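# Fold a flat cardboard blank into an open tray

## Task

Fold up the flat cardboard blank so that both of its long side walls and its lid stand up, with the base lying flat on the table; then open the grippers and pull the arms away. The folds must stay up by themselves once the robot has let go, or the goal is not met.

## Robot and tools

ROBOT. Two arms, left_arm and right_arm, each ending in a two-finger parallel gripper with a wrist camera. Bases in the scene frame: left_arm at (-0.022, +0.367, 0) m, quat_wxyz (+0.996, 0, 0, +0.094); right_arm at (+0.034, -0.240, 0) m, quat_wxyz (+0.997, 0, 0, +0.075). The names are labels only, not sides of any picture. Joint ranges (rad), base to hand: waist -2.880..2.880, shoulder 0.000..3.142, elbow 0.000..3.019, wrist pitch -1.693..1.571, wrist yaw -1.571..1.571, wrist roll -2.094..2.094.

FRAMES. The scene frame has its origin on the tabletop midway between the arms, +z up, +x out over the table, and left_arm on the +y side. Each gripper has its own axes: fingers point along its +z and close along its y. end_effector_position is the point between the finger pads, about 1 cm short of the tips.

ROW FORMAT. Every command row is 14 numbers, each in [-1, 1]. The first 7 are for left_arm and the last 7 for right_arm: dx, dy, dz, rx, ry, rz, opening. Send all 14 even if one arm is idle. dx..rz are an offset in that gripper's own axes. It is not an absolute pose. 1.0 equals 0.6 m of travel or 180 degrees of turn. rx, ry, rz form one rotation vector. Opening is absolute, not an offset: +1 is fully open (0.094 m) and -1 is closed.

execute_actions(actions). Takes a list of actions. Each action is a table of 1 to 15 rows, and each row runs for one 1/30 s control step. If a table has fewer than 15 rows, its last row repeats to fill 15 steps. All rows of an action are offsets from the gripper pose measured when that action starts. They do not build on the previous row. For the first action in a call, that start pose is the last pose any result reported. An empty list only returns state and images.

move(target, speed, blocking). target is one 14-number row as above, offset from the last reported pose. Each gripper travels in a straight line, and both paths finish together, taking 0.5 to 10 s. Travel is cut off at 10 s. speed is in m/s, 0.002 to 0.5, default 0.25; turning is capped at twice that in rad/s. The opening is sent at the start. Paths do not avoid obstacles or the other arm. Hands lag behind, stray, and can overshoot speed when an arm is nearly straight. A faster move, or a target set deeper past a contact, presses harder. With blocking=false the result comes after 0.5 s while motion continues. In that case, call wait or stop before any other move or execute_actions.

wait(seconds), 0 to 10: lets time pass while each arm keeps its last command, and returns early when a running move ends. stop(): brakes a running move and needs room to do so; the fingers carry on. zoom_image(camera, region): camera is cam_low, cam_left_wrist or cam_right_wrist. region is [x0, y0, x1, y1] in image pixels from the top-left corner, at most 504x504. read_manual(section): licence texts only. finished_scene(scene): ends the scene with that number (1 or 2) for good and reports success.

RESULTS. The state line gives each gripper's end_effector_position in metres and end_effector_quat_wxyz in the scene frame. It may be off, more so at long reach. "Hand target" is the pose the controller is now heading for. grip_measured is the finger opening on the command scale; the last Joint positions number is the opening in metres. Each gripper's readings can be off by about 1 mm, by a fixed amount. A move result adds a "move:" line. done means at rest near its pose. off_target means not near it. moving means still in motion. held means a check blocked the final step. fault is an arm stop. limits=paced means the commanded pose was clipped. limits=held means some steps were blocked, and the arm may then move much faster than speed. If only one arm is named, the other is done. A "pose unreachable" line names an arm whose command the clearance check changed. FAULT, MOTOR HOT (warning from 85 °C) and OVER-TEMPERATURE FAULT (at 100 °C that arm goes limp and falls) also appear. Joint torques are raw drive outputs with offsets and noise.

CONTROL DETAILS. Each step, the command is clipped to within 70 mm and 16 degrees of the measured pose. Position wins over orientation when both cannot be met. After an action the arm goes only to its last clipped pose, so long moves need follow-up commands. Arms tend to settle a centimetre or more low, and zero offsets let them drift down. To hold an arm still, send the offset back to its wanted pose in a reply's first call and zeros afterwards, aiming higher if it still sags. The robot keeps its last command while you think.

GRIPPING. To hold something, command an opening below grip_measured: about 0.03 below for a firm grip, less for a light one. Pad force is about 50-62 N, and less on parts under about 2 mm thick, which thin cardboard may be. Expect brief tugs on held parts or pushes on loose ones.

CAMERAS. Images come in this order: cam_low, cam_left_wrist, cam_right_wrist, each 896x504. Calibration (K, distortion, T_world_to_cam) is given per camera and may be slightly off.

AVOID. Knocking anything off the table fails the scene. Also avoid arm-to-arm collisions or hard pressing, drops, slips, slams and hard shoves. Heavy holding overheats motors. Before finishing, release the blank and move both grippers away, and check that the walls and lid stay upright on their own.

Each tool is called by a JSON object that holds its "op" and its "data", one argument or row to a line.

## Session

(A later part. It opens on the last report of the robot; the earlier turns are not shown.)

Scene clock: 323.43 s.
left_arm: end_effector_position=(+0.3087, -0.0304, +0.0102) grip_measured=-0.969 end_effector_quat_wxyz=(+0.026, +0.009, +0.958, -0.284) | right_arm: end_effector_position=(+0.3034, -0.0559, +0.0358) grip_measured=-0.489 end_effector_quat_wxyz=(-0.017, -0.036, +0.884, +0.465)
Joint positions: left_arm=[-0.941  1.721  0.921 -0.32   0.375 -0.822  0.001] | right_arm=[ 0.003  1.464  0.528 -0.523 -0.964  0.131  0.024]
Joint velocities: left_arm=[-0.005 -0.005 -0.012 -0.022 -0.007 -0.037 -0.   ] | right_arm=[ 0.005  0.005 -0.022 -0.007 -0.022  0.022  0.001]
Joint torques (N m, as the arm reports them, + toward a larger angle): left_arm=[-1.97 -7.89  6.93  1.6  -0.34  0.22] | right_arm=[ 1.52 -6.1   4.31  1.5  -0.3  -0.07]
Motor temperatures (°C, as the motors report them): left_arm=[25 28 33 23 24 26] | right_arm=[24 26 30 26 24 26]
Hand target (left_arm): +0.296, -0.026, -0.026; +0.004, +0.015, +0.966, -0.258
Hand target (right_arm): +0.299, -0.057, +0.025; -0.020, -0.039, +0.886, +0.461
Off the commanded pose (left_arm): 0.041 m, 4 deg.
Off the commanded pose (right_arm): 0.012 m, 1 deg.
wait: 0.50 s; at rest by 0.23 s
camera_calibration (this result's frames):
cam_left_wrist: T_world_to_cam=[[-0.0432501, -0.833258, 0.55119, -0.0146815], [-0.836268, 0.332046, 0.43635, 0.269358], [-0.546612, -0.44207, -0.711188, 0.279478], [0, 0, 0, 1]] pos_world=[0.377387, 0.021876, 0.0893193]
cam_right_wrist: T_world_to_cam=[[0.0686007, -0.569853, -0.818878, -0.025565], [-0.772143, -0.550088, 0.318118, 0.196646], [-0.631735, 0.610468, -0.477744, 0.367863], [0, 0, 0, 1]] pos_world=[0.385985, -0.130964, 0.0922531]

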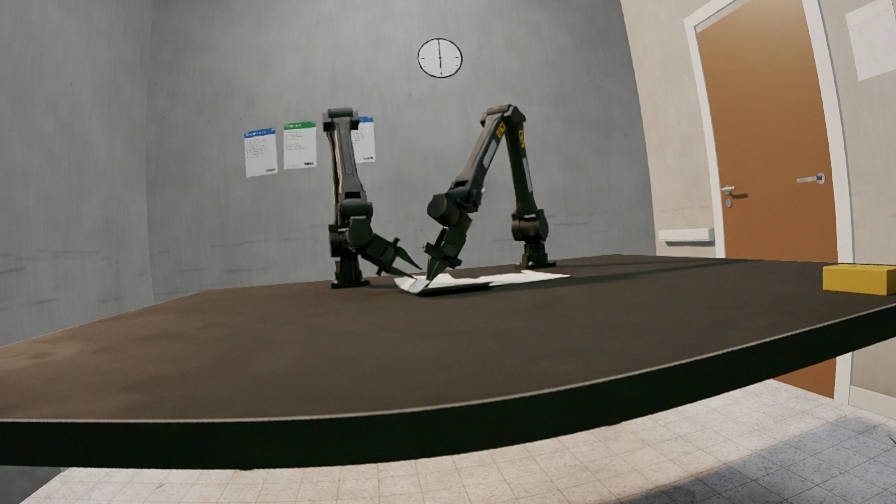

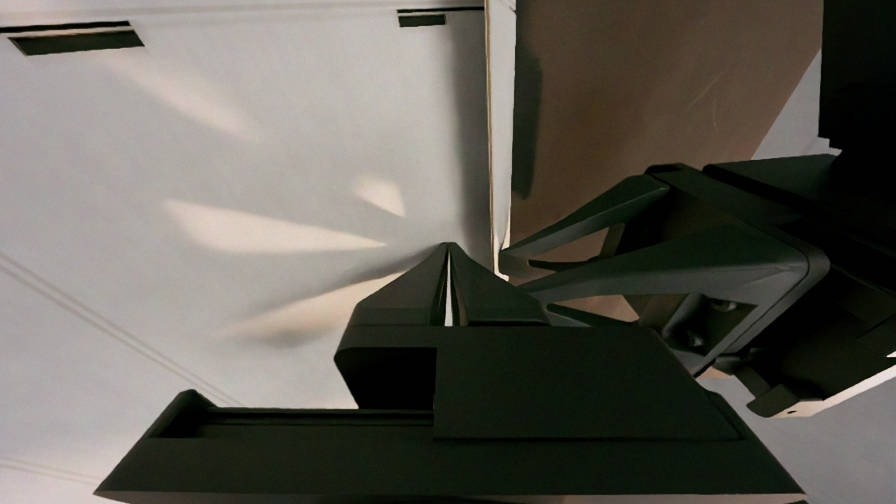

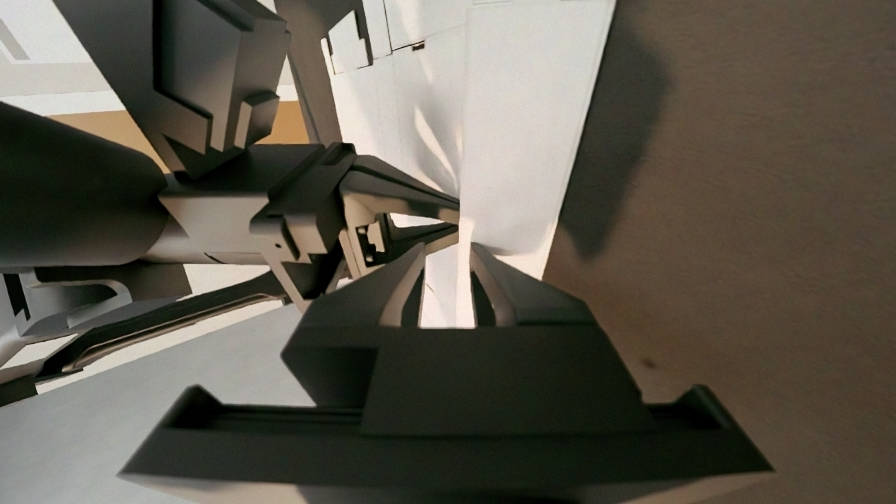

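{"op": "execute_actions", "data": {
  "actions": [
    [[0.0193,0.0322,0.039,-0.017,0.015,0,-0.97,0.0059,-0.017,0.01,0.0027,0.0026,-0.0005,-0.49],[0.0165,0.0263,0.026,-0.017,0.015,0,-0.97,0.0059,-0.017,0.01,0.0027,0.0026,-0.0005,-0.49],[0.0138,0.0205,0.013,-0.017,0.015,0,-0.97,0.0059,-0.017,0.01,0.0027,0.0026,-0.0005,-0.49],[0.011,0.0147,0,-0.017,0.015,0,-0.97,0.0059,-0.017,0.01,0.0027,0.0026,-0.0005,-0.49],[0.0083,0.0088,-0.013,-0.017,0.015,0,-0.97,0.0059,-0.017,0.01,0.0027,0.0026,-0.0005,-0.49],[0.0055,0.003,-0.026,-0.017,0.015,0,-0.97,0.0059,-0.017,0.01,0.0027,0.0026,-0.0005,-0.49],[0.005,0.0034,-0.0357,-0.017,0.015,0,-0.97,0.0059,-0.017,0.01,0.0027,0.0026,-0.0005,-0.49],[0.0046,0.0038,-0.0454,-0.017,0.015,0,-0.97,0.0059,-0.0184,0.0112,0.0027,0.0026,-0.0005,-0.49],[0.0041,0.0042,-0.0551,-0.017,0.015,0,-0.97,0.0059,-0.0199,0.0125,0.0027,0.0026,-0.0005,-0.49],[0.0036,0.0046,-0.0648,-0.017,0.015,0,-0.97,0.0059,-0.0213,0.0137,0.0027,0.0026,-0.0005,-0.49],[0.0032,0.005,-0.0745,-0.017,0.015,0,-0.97,0.0058,-0.0227,0.0149,0.0027,0.0026,-0.0005,-0.49],[0.0027,0.0054,-0.0842,-0.017,0.015,0,-0.97,0.0058,-0.0241,0.0161,0.0027,0.0026,-0.0005,-0.49],[0.0022,0.0058,-0.0939,-0.017,0.015,0,-0.97,0.0058,-0.0256,0.0174,0.0027,0.0026,-0.0005,-0.49],[0.0018,0.0062,-0.1036,-0.017,0.015,0,-0.97,0.0058,-0.027,0.0186,0.0027,0.0026,-0.0005,-0.49],[0.0013,0.0066,-0.1133,-0.017,0.015,0,-0.97,0.0058,-0.0284,0.0198,0.0027,0.0026,-0.0005,-0.49]]
  ]
}}

{"op": "wait", "data": {
  "seconds": 0.5
}}

{"op": "zoom_image", "data": {
  "camera": "cam_low",
  "region": [340, 225, 500, 310]
}}

Scene clock: 384.07 s.
left_arm: end_effector_position=(+0.2941, +0.0002, +0.0301) grip_measured=-0.969 end_effector_quat_wxyz=(-0.015, +0.007, +0.970, -0.243) | right_arm: end_effector_position=(+0.3049, -0.0544, +0.0338) grip_measured=-0.489 end_effector_quat_wxyz=(-0.012, -0.039, +0.881, +0.472)
Joint positions: left_arm=[-0.912  1.651  0.935 -0.54   0.384 -0.772  0.001] | right_arm=[ 0.003  1.476  0.523 -0.493 -0.977  0.131  0.024]
Joint velocities: left_arm=[ 0.2   -0.405 -0.007 -0.418  0.051  0.095 -0.001] | right_arm=[-0.005  0.054 -0.032  0.105 -0.154  0.007 -0.   ]
Joint torques (N m, as the arm reports them, + toward a larger angle): left_arm=[  0.46 -16.72   8.34   0.97   0.25   0.18] | right_arm=[ 1.67 -5.04  4.06  1.66  0.44 -0.02]
Motor temperatures (°C, as the motors report them): left_arm=[25 28 33 23 24 26] | right_arm=[24 26 29 26 23 26]
Hand target (left_arm): +0.305, +0.009, +0.061; +0.005, +0.014, +0.966, -0.257
Hand target (right_arm): +0.299, -0.056, +0.017; -0.020, -0.039, +0.886, +0.461
Off the commanded pose (left_arm): 0.038 m, 3 deg.
Off the commanded pose (right_arm): 0.020 m, 2 deg.
camera_calibration (this result's frames):
cam_left_wrist: T_world_to_cam=[[-0.0178292, -0.87674, 0.480634, -0.00613206], [-0.791687, 0.30598, 0.52878, 0.22237], [-0.610667, -0.371084, -0.699559, 0.317648], [0, 0, 0, 1]] pos_world=[0.369916, 0.0444569, 0.107576]
cam_right_wrist: T_world_to_cam=[[0.07866, -0.556965, -0.826803, -0.028445], [-0.774682, -0.556149, 0.300941, 0.200271], [-0.627439, 0.616837, -0.475218, 0.365848], [0, 0, 0, 1]] pos_world=[0.386931, -0.130131, 0.0900692]

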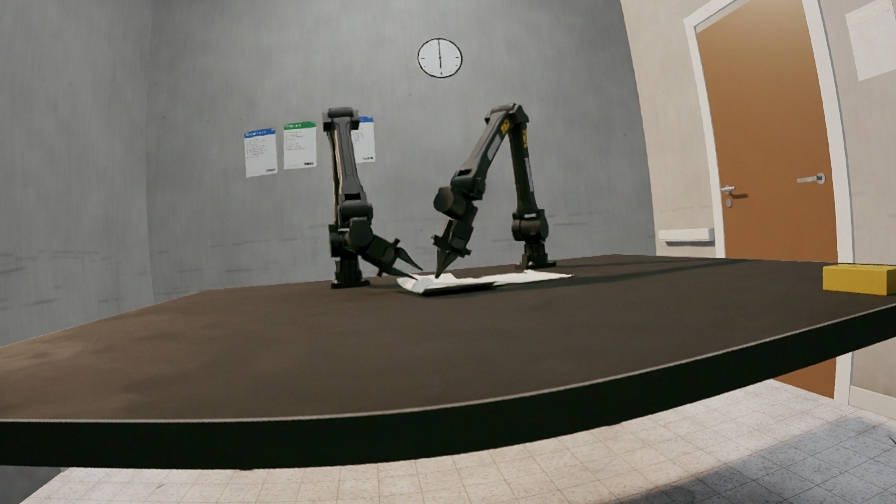

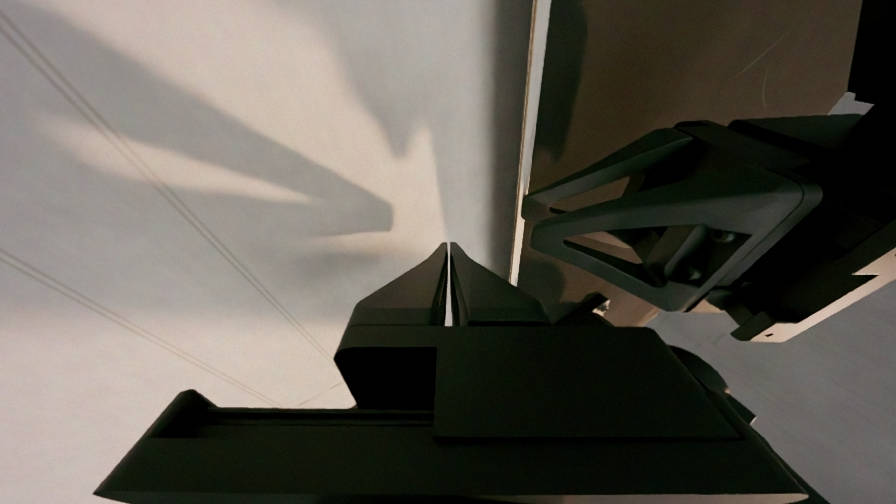

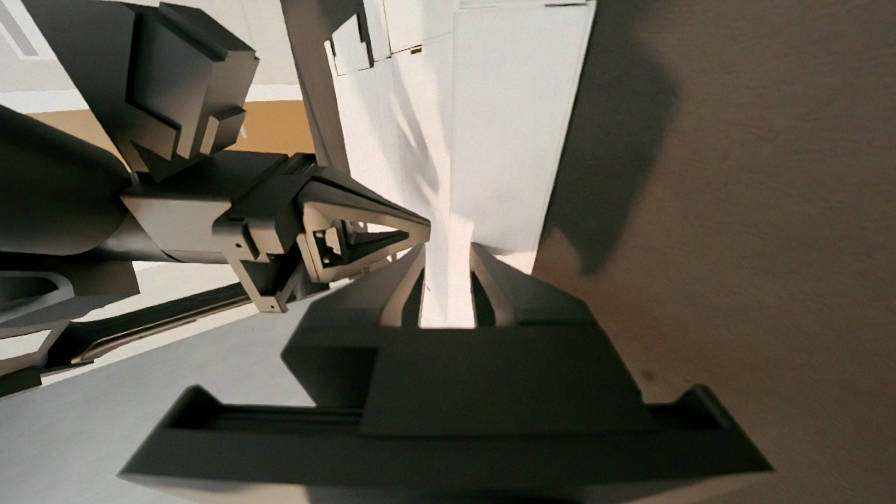

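Scene clock: 384.57 s.
left_arm: end_effector_position=(+0.3021, +0.0086, +0.0541) grip_measured=-0.969 end_effector_quat_wxyz=(+0.001, +0.009, +0.967, -0.253) | right_arm: end_effector_position=(+0.3050, -0.0537, +0.0330) grip_measured=-0.490 end_effector_quat_wxyz=(-0.012, -0.040, +0.880, +0.474)
Joint positions: left_arm=[-0.888  1.594  0.935 -0.567  0.386 -0.749  0.001] | right_arm=[ 0.004  1.482  0.523 -0.485 -0.982  0.131  0.024]
Joint velocities: left_arm=[-0.015 -0.005  0.002  0.007  0.022  0.007  0.001] | right_arm=[-0.005 -0.015  0.012 -0.007 -0.022 -0.051  0.001]
Joint torques (N m, as the arm reports them, + toward a larger angle): left_arm=[ -0.9  -12.92   8.79   0.85   0.27   0.17] | right_arm=[ 1.66 -5.27  4.    1.65  0.54 -0.03]
Motor temperatures (°C, as the motors report them): left_arm=[25 28 33 23 24 26] | right_arm=[24 26 29 26 23 26]
Hand target (left_arm): +0.305, +0.009, +0.061; +0.005, +0.014, +0.966, -0.257
Hand target (right_arm): +0.299, -0.056, +0.017; -0.020, -0.039, +0.886, +0.461
Off the commanded pose (left_arm): 0.011 m, 1 deg.
Off the commanded pose (right_arm): 0.019 m, 2 deg.
wait: 0.50 s; at rest by 0.37 s
camera_calibration (this result's frames):
cam_left_wrist: T_world_to_cam=[[-0.0291723, -0.866584, 0.498179, -0.00774629], [-0.809416, 0.312916, 0.49692, 0.220521], [-0.586511, -0.388737, -0.710555, 0.33585], [0, 0, 0, 1]] pos_world=[0.375247, 0.0548399, 0.132917]
cam_right_wrist: T_world_to_cam=[[0.0795306, -0.552714, -0.829567, -0.0287156], [-0.774236, -0.558435, 0.297841, 0.20077], [-0.627881, 0.618593, -0.472344, 0.36529], [0, 0, 0, 1]] pos_world=[0.387086, -0.12972, 0.0889233]

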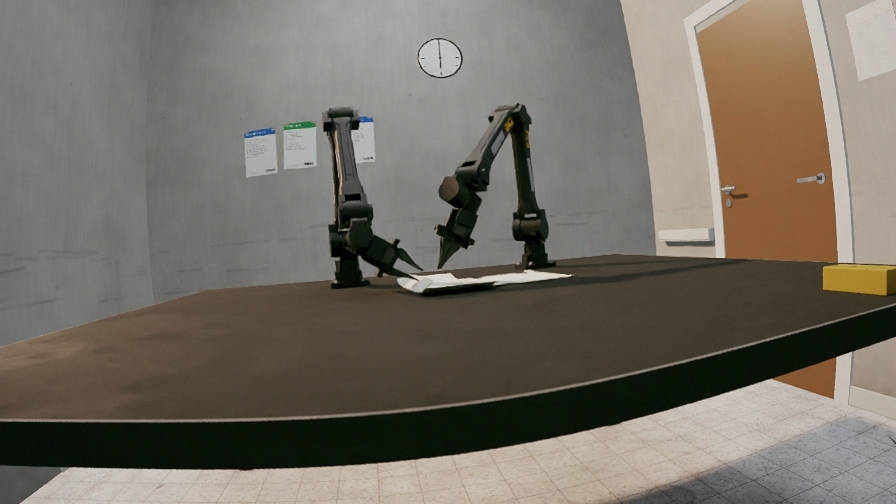

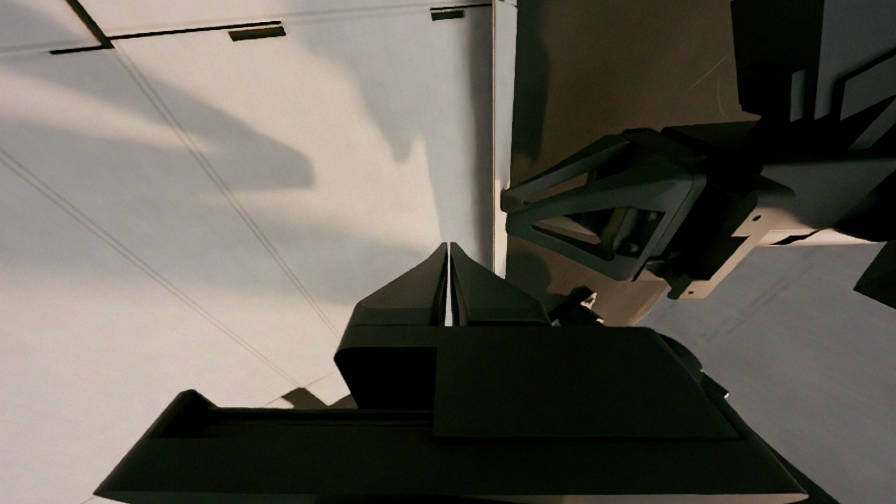

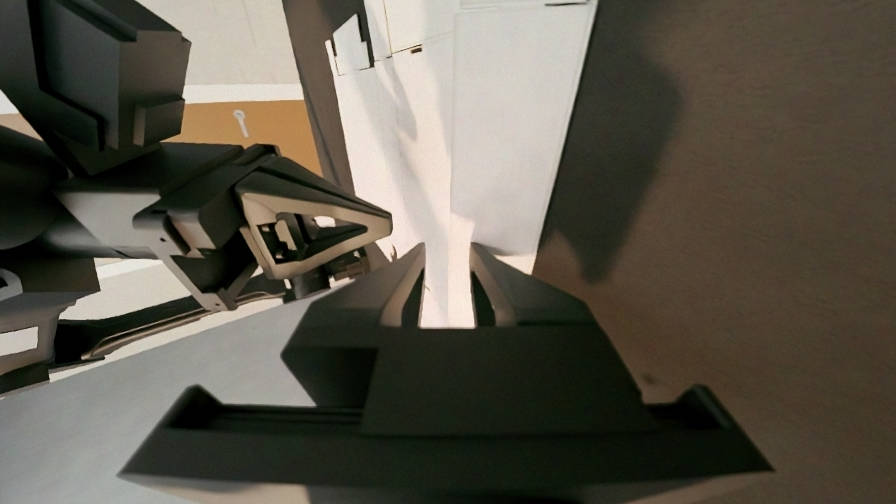

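Region (340, 225, 500, 310) of cam_low's 896x504 image, scaled by 3.150, with more detail than that image has; it fills the top 268 rows of this view, and the rest is white.

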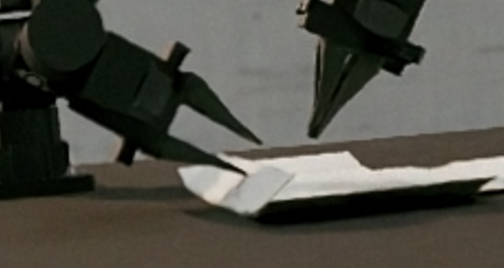

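{"op": "execute_actions", "data": {
  "actions": [
    [[-0.0034,0.0017,-0.0232,0.0002,-0.001,-0.002,-0.97,0.0091,-0.028,0.015,0.0087,0.0044,0.0034,-0.49],[-0.0018,0.0104,-0.0293,0.0005,-0.0019,-0.004,-0.97,0.0091,-0.0292,0.0161,0.0087,0.0044,0.0034,-0.49],[-0.0001,0.019,-0.0355,0.0007,-0.0029,-0.006,-0.97,0.0091,-0.0305,0.0172,0.0087,0.0044,0.0034,-0.49],[0.0015,0.0277,-0.0416,0.001,-0.0039,-0.0079,-0.97,0.0092,-0.0318,0.0183,0.0087,0.0044,0.0034,-0.49],[0.0031,0.0363,-0.0477,0.0012,-0.0049,-0.0099,-0.97,0.0092,-0.033,0.0194,0.0087,0.0044,0.0034,-0.49],[0.0047,0.0449,-0.0538,0.0014,-0.0058,-0.0119,-0.97,0.0092,-0.0343,0.0205,0.0087,0.0044,0.0034,-0.49],[0.0063,0.0536,-0.0599,0.0017,-0.0068,-0.0139,-0.97,0.0092,-0.0356,0.0216,0.0087,0.0044,0.0034,-0.49],[0.008,0.0622,-0.0661,0.0019,-0.0078,-0.0159,-0.97,0.0092,-0.0368,0.0228,0.0087,0.0044,0.0034,-0.49],[0.0096,0.0709,-0.0722,0.0022,-0.0088,-0.0179,-0.97,0.0092,-0.0381,0.0239,0.0087,0.0044,0.0034,-0.49],[0.0112,0.0795,-0.0783,0.0024,-0.0097,-0.0199,-0.97,0.0092,-0.0394,0.025,0.0087,0.0044,0.0034,-0.49],[0.0128,0.0881,-0.0844,0.0026,-0.0107,-0.0219,-0.97,0.0093,-0.0406,0.0261,0.0087,0.0044,0.0034,-0.49],[0.0144,0.0968,-0.0905,0.0029,-0.0117,-0.0238,-0.97,0.0093,-0.0419,0.0272,0.0087,0.0044,0.0034,-0.49],[0.0161,0.1054,-0.0967,0.0031,-0.0127,-0.0258,-0.97,0.0093,-0.0432,0.0283,0.0087,0.0044,0.0034,-0.49],[0.0177,0.1141,-0.1028,0.0034,-0.0136,-0.0278,-0.97,0.0093,-0.0444,0.0294,0.0087,0.0044,0.0034,-0.49],[0.0193,0.1227,-0.1089,0.0036,-0.0146,-0.0298,-0.97,0.0093,-0.0457,0.0305,0.0087,0.0044,0.0034,-0.49]]
  ]
}}

{"op": "wait", "data": {
  "seconds": 0.5
}}

{"op": "zoom_image", "data": {
  "camera": "cam_low",
  "region": [340, 225, 500, 310]
}}

Scene clock: 425.27 s.
left_arm: end_effector_position=(+0.2943, +0.0873, +0.0629) grip_measured=-0.969 end_effector_quat_wxyz=(+0.001, -0.044, +0.966, -0.254) | right_arm: end_effector_position=(+0.3025, -0.0546, +0.0128) grip_measured=-0.490 end_effector_quat_wxyz=(-0.014, -0.039, +0.883, +0.468)
Joint positions: left_arm=[-0.746  1.446  0.795 -0.607  0.415 -0.716  0.001] | right_arm=[ 0.006  1.542  0.507 -0.416 -0.97   0.131  0.024]
Joint velocities: left_arm=[ 0.396 -0.405 -0.261 -0.129  0.022  0.212 -0.001] | right_arm=[-0.005  0.005  0.012  0.149  0.007 -0.007  0.001]
Joint torques (N m, as the arm reports them, + toward a larger angle): left_arm=[ -0.24 -11.76   7.44   0.73   0.28   0.21] | right_arm=[ 1.98 -6.06  3.98  1.47  0.01  0.1 ]
Motor temperatures (°C, as the motors report them): left_arm=[25 29 34 23 24 26] | right_arm=[24 26 29 26 23 26]
Hand target (left_arm): +0.293, +0.103, +0.072; +0.010, -0.042, +0.965, -0.258
Hand target (right_arm): +0.299, -0.054, +0.001; -0.020, -0.039, +0.886, +0.461
Off the commanded pose (left_arm): 0.021 m, 1 deg.
Off the commanded pose (right_arm): 0.013 m, 1 deg.
camera_calibration (this result's frames):
cam_left_wrist: T_world_to_cam=[[0.0737311, -0.863295, 0.499285, 0.0252013], [-0.824386, 0.228973, 0.517647, 0.195631], [-0.561205, -0.449771, -0.694806, 0.365071], [0, 0, 0, 1]] pos_world=[0.364297, 0.14116, 0.139803]
cam_right_wrist: T_world_to_cam=[[0.0761984, -0.563057, -0.822898, -0.045464], [-0.772378, -0.555262, 0.30841, 0.203933], [-0.630576, 0.612088, -0.477202, 0.355226], [0, 0, 0, 1]] pos_world=[0.384974, -0.129792, 0.0692075]

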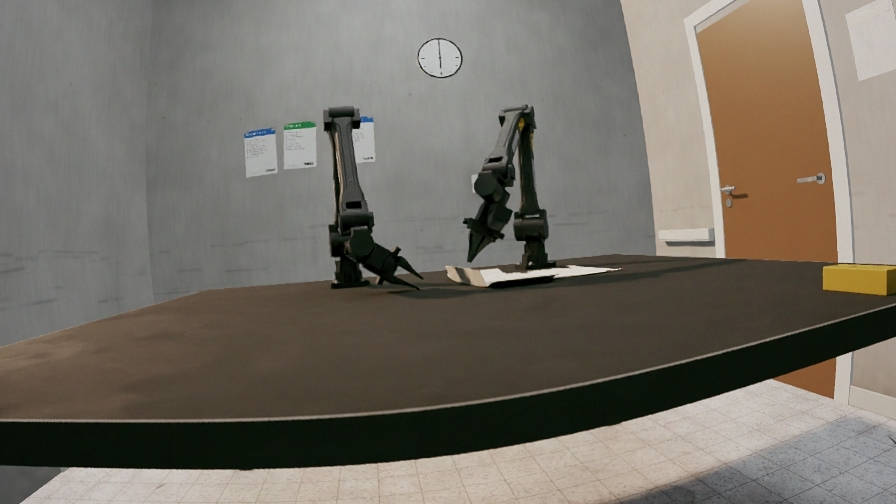

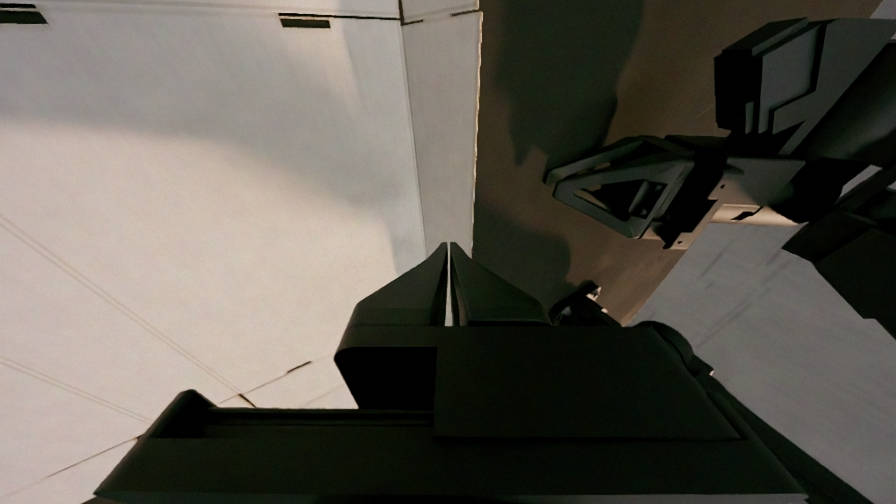

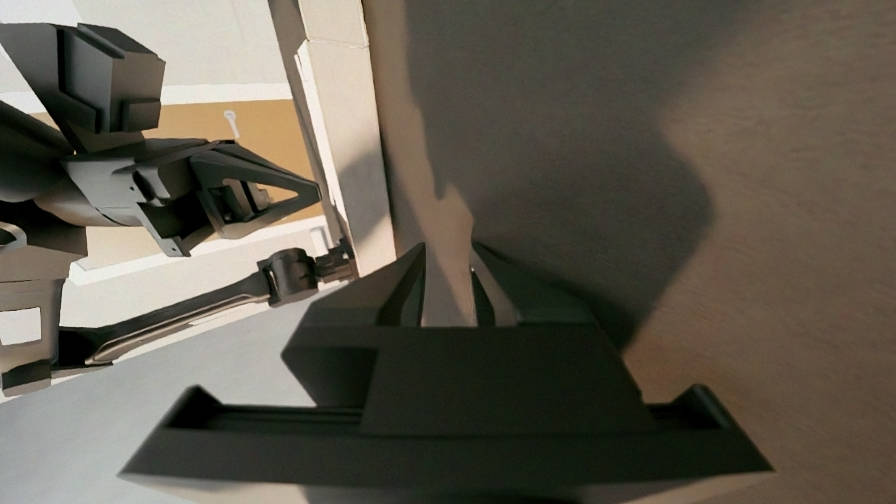

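Scene clock: 425.77 s.
left_arm: end_effector_position=(+0.2955, +0.1017, +0.0682) grip_measured=-0.969 end_effector_quat_wxyz=(+0.009, -0.049, +0.965, -0.256) | right_arm: end_effector_position=(+0.3035, -0.0540, +0.0127) grip_measured=-0.490 end_effector_quat_wxyz=(-0.011, -0.041, +0.882, +0.469)
Joint positions: left_arm=[-0.713  1.413  0.775 -0.617  0.418 -0.696  0.001] | right_arm=[ 0.007  1.543  0.507 -0.408 -0.971  0.131  0.024]
Joint velocities: left_arm=[ 0.005 -0.015 -0.002 -0.007 -0.022 -0.022  0.   ] | right_arm=[ 0.005 -0.024 -0.007 -0.007 -0.051  0.11  -0.001]
Joint torques (N m, as the arm reports them, + toward a larger angle): left_arm=[ -0.4  -10.18   8.     0.81   0.32   0.22] | right_arm=[ 1.96 -6.13  4.01  1.56  0.04  0.11]
Motor temperatures (°C, as the motors report them): left_arm=[25 29 34 23 24 26] | right_arm=[24 26 29 26 23 26]
Hand target (left_arm): +0.293, +0.103, +0.072; +0.010, -0.042, +0.965, -0.258
Hand target (right_arm): +0.299, -0.054, +0.001; -0.020, -0.039, +0.886, +0.461
Off the commanded pose (left_arm): 0.008 m, 1 deg.
Off the commanded pose (right_arm): 0.013 m, 1 deg.
wait: 0.50 s; at rest by 0.30 s
camera_calibration (this result's frames):
cam_left_wrist: T_world_to_cam=[[0.0791184, -0.860174, 0.503827, 0.0326628], [-0.833861, 0.219855, 0.5063, 0.195016], [-0.546275, -0.460179, -0.699871, 0.37285], [0, 0, 0, 1]] pos_world=[0.36371, 0.156798, 0.145754]
cam_right_wrist: T_world_to_cam=[[0.0823804, -0.561461, -0.823392, -0.047032], [-0.773724, -0.556775, 0.302247, 0.205418], [-0.628144, 0.612179, -0.480283, 0.354778], [0, 0, 0, 1]] pos_world=[0.385663, -0.129223, 0.0695813]

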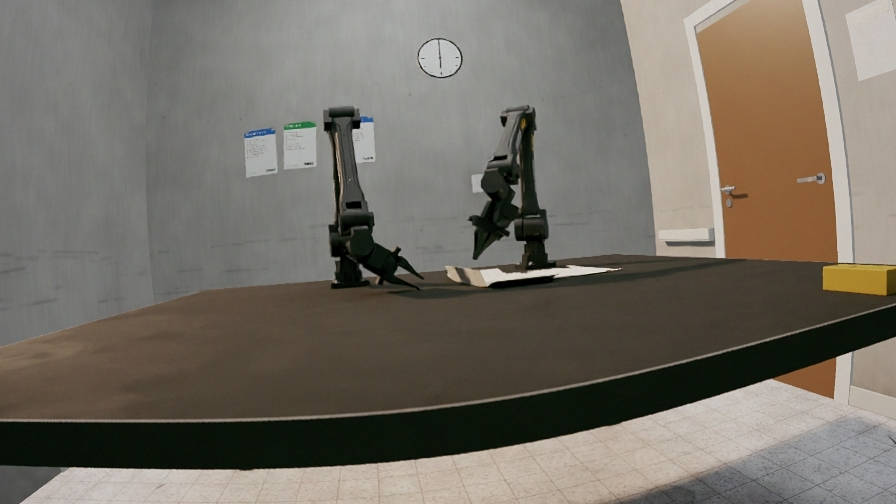

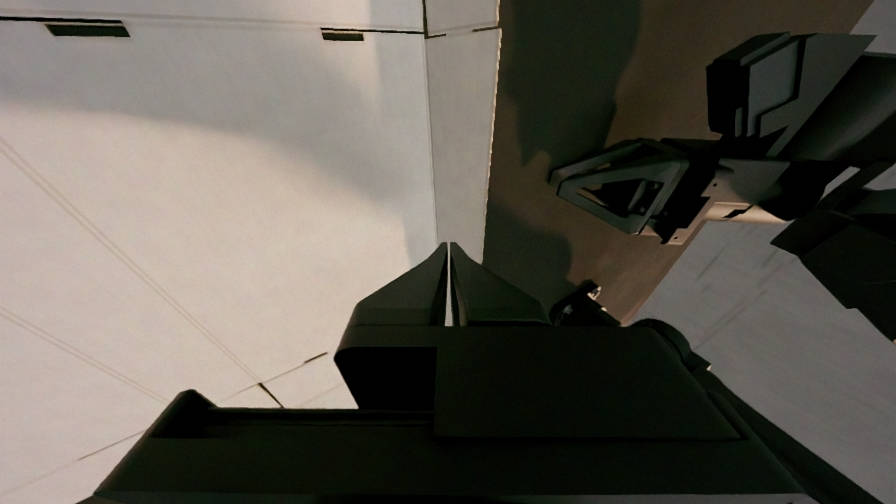

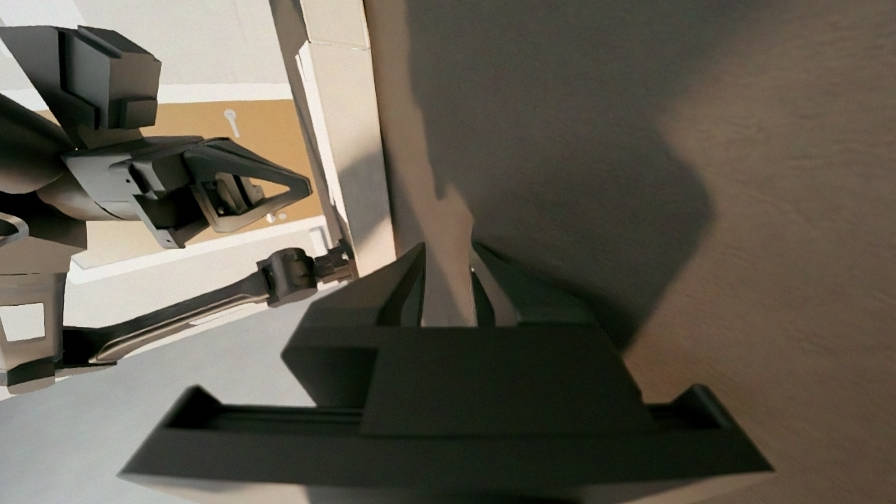

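Region (340, 225, 500, 310) of cam_low's 896x504 image, scaled by 3.150, with more detail than that image has; it fills the top 268 rows of this view, and the rest is white.

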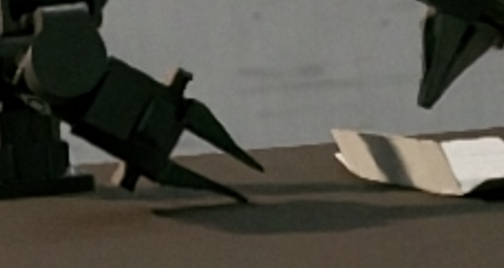

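{"op": "execute_actions", "data": {
  "actions": [
    [[0.0057,0.0079,-0.0097,0.0017,0,0,-0.97,0.0051,0.0008,0.013,0.006,0.005,0,-0.56],[0.0061,0.0162,-0.0066,0.0017,0,0,-0.97,0.0039,0.0179,0.0144,0.008,0.0055,0,-0.63],[0.0065,0.0244,-0.0035,0.0017,0,0,-0.97,0.0028,0.0349,0.0159,0.01,0.006,0,-0.7],[0.0069,0.0327,-0.0004,0.0017,0,0,-0.97,0.0016,0.0519,0.0173,0.012,0.0065,0,-0.77],[0.0073,0.0409,0.0027,0.0017,0,0,-0.97,0.0005,0.069,0.0188,0.014,0.007,0,-0.84],[0.0077,0.0492,0.0058,0.0017,0,0,-0.97,-0.0007,0.086,0.0202,0.016,0.0075,0,-0.9],[0.0081,0.0574,0.0089,0.0017,0,0,-0.97,-0.0016,0.0938,0.0279,0.018,0.008,0,-0.95],[0.0084,0.0657,0.0119,0.0017,0,0,-0.97,-0.0025,0.0998,0.0368,0.02,0.0085,0,-0.97],[0.0088,0.0739,0.015,0.0017,0,0,-0.97,-0.0034,0.1058,0.0457,0.022,0.009,0,-0.97],[0.0092,0.0822,0.0181,0.0017,0,0,-0.97,-0.0043,0.1118,0.0546,0.024,0.0095,0,-0.97],[0.0096,0.0904,0.0212,0.0017,0,0,-0.97,-0.0052,0.1178,0.0635,0.026,0.01,-0.001,-0.97],[0.01,0.0987,0.0243,0.0017,0,0,-0.97,-0.006,0.1238,0.0725,0.028,0.0105,-0.001,-0.97],[0.0104,0.1069,0.0274,0.0017,0,0,-0.97,-0.0069,0.1298,0.0814,0.03,0.011,-0.001,-0.97],[0.0108,0.1152,0.0305,0.0017,0,0,-0.97,-0.0078,0.1358,0.0903,0.032,0.0115,-0.001,-0.97],[0.0112,0.1234,0.0336,0.0017,0,0,-0.97,-0.0087,0.1418,0.0992,0.033,0.0115,-0.001,-0.97]]
  ]
}}

{"op": "wait", "data": {
  "seconds": 0.6
}}

{"op": "zoom_image", "data": {
  "camera": "cam_low",
  "region": [400, 215, 560, 300]
}}

Scene clock: 505.57 s.
left_arm: end_effector_position=(+0.2817, +0.1453, +0.0296) grip_measured=-0.969 end_effector_quat_wxyz=(+0.006, -0.060, +0.964, -0.258) | right_arm: end_effector_position=(+0.2789, +0.0164, +0.0376) grip_measured=-0.969 end_effector_quat_wxyz=(-0.033, -0.075, +0.906, +0.415)
Joint positions: left_arm=[-0.617  1.419  0.651 -0.526  0.449 -0.617  0.001] | right_arm=[ 0.3    1.413  0.531 -0.371 -0.813  0.423  0.001]
Joint velocities: left_arm=[ 0.249  0.093 -0.208  0.31   0.095  0.227 -0.001] | right_arm=[ 0.562  0.005  0.105  0.339  0.256  0.652 -0.001]
Joint torques (N m, as the arm reports them, + toward a larger angle): left_arm=[-0.37 -6.58  6.74  1.66  0.33  0.21] | right_arm=[ 1.5  -7.82  9.51  1.7  -0.51  0.19]
Motor temperatures (°C, as the motors report them): left_arm=[25 29 33 23 24 26] | right_arm=[24 26 28 26 23 26]
Hand target (left_arm): +0.282, +0.155, +0.015; +0.008, -0.050, +0.965, -0.258
Hand target (right_arm): +0.299, +0.039, +0.053; -0.026, -0.056, +0.904, +0.423
Off the commanded pose (left_arm): 0.018 m, 1 deg.
Off the commanded pose (right_arm): 0.036 m, 3 deg.
camera_calibration (this result's frames):
cam_left_wrist: T_world_to_cam=[[0.0999401, -0.855854, 0.50747, 0.0841464], [-0.832661, 0.207264, 0.513535, 0.194765], [-0.544691, -0.473873, -0.691922, 0.359664], [0, 0, 0, 1]] pos_world=[0.349669, 0.202084, 0.106139]
cam_right_wrist: T_world_to_cam=[[0.128966, -0.646814, -0.751664, 0.000780234], [-0.728153, -0.576326, 0.371002, 0.203114], [-0.673173, 0.49948, -0.545306, 0.325034], [0, 0, 0, 1]] pos_world=[0.366601, -0.0447833, 0.102474]

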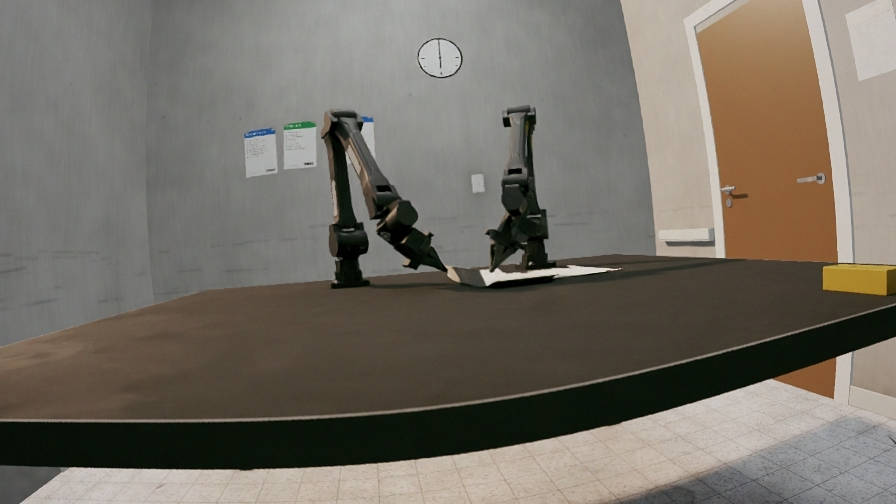

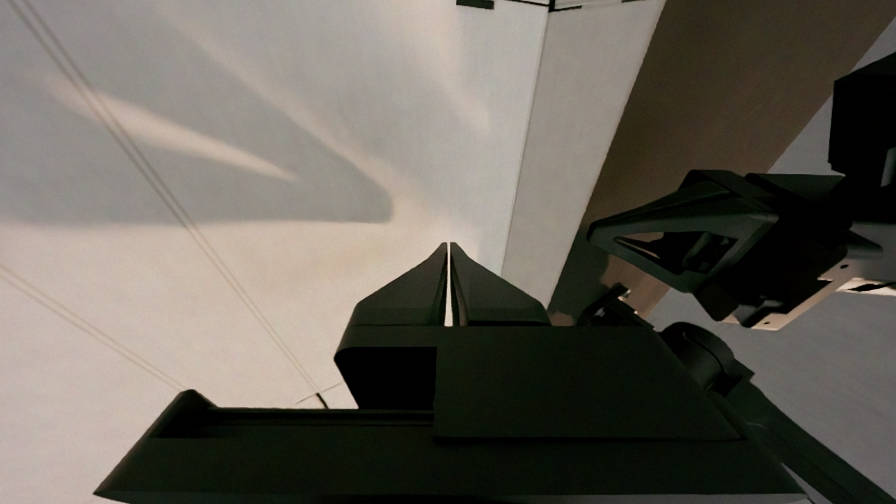

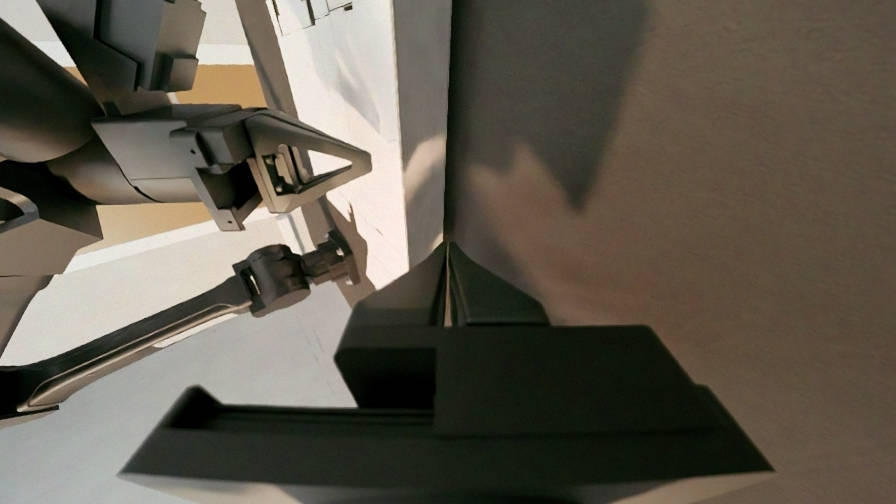

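Scene clock: 506.17 s.
left_arm: end_effector_position=(+0.2797, +0.1535, +0.0183) grip_measured=-0.969 end_effector_quat_wxyz=(+0.005, -0.054, +0.965, -0.255) | right_arm: end_effector_position=(+0.2781, +0.0306, +0.0420) grip_measured=-0.969 end_effector_quat_wxyz=(-0.045, -0.055, +0.907, +0.415)
Joint positions: left_arm=[-0.598  1.438  0.633 -0.506  0.452 -0.582  0.001] | right_arm=[ 0.342  1.413  0.544 -0.347 -0.803  0.522  0.001]
Joint velocities: left_arm=[-0.005 -0.005 -0.007 -0.012 -0.095 -0.022  0.001] | right_arm=[-0.005 -0.005 -0.012 -0.017  0.022 -0.007  0.   ]
Joint torques (N m, as the arm reports them, + toward a larger angle): left_arm=[-0.51 -8.11  7.2   1.88  0.37  0.21] | right_arm=[ 1.02 -7.99  9.12  1.82 -0.44  0.21]
Motor temperatures (°C, as the motors report them): left_arm=[25 28 33 23 24 26] | right_arm=[24 26 28 26 23 26]
Hand target (left_arm): +0.282, +0.155, +0.015; +0.008, -0.050, +0.965, -0.258
Hand target (right_arm): +0.299, +0.039, +0.053; -0.025, -0.056, +0.904, +0.423
Off the commanded pose (left_arm): 0.006 m, 1 deg.
Off the commanded pose (right_arm): 0.026 m, 3 deg.
wait: 0.60 s; at rest by 0.50 s
camera_calibration (this result's frames):
cam_left_wrist: T_world_to_cam=[[0.0894202, -0.860294, 0.501894, 0.100731], [-0.830362, 0.213876, 0.514545, 0.195539], [-0.550003, -0.462765, -0.695231, 0.354507], [0, 0, 0, 1]] pos_world=[0.348341, 0.208891, 0.0952944]
cam_right_wrist: T_world_to_cam=[[0.0840222, -0.652672, -0.752967, 0.0260315], [-0.728516, -0.555784, 0.40046, 0.2073], [-0.679856, 0.514901, -0.52218, 0.320185], [0, 0, 0, 1]] pos_world=[0.366514, -0.0326594, 0.10378]

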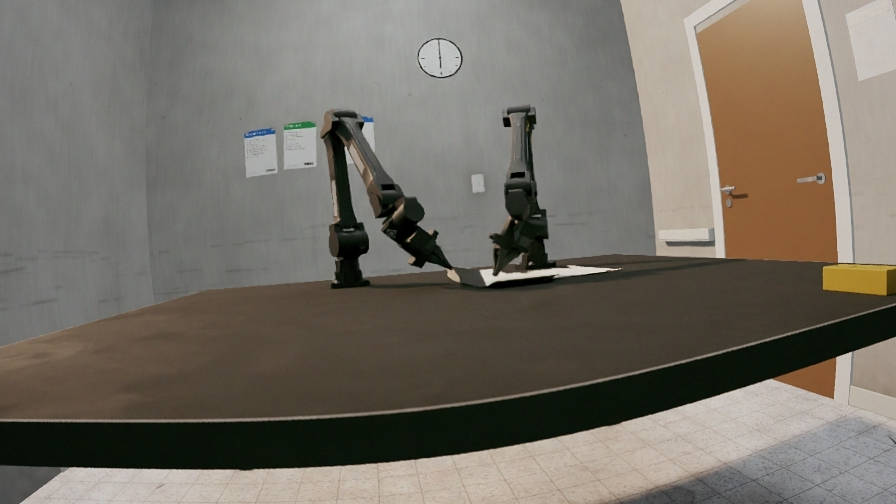

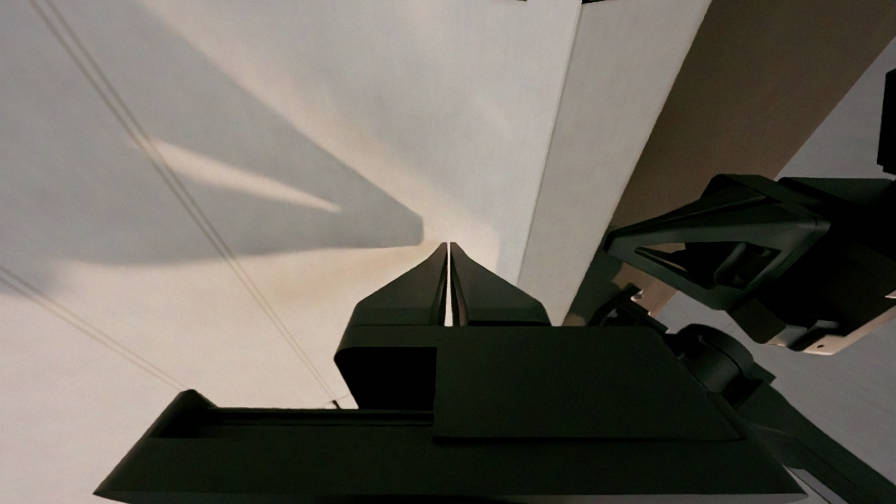

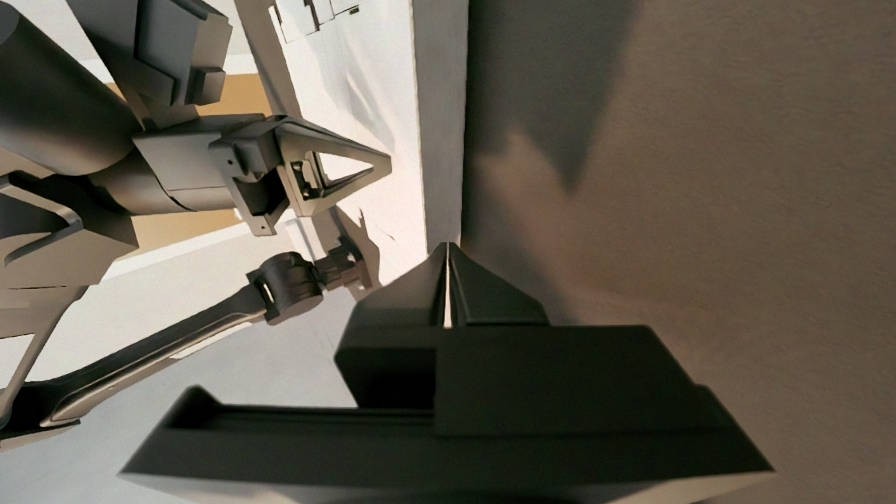

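Region (400, 215, 560, 300) of cam_low's 896x504 image, scaled by 3.150, with more detail than that image has; it fills the top 268 rows of this view, and the rest is white.

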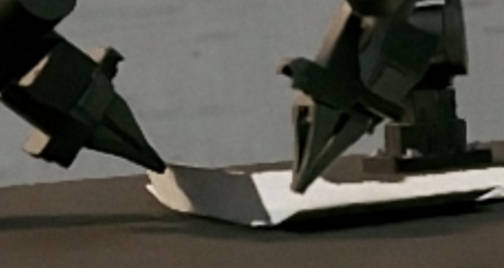

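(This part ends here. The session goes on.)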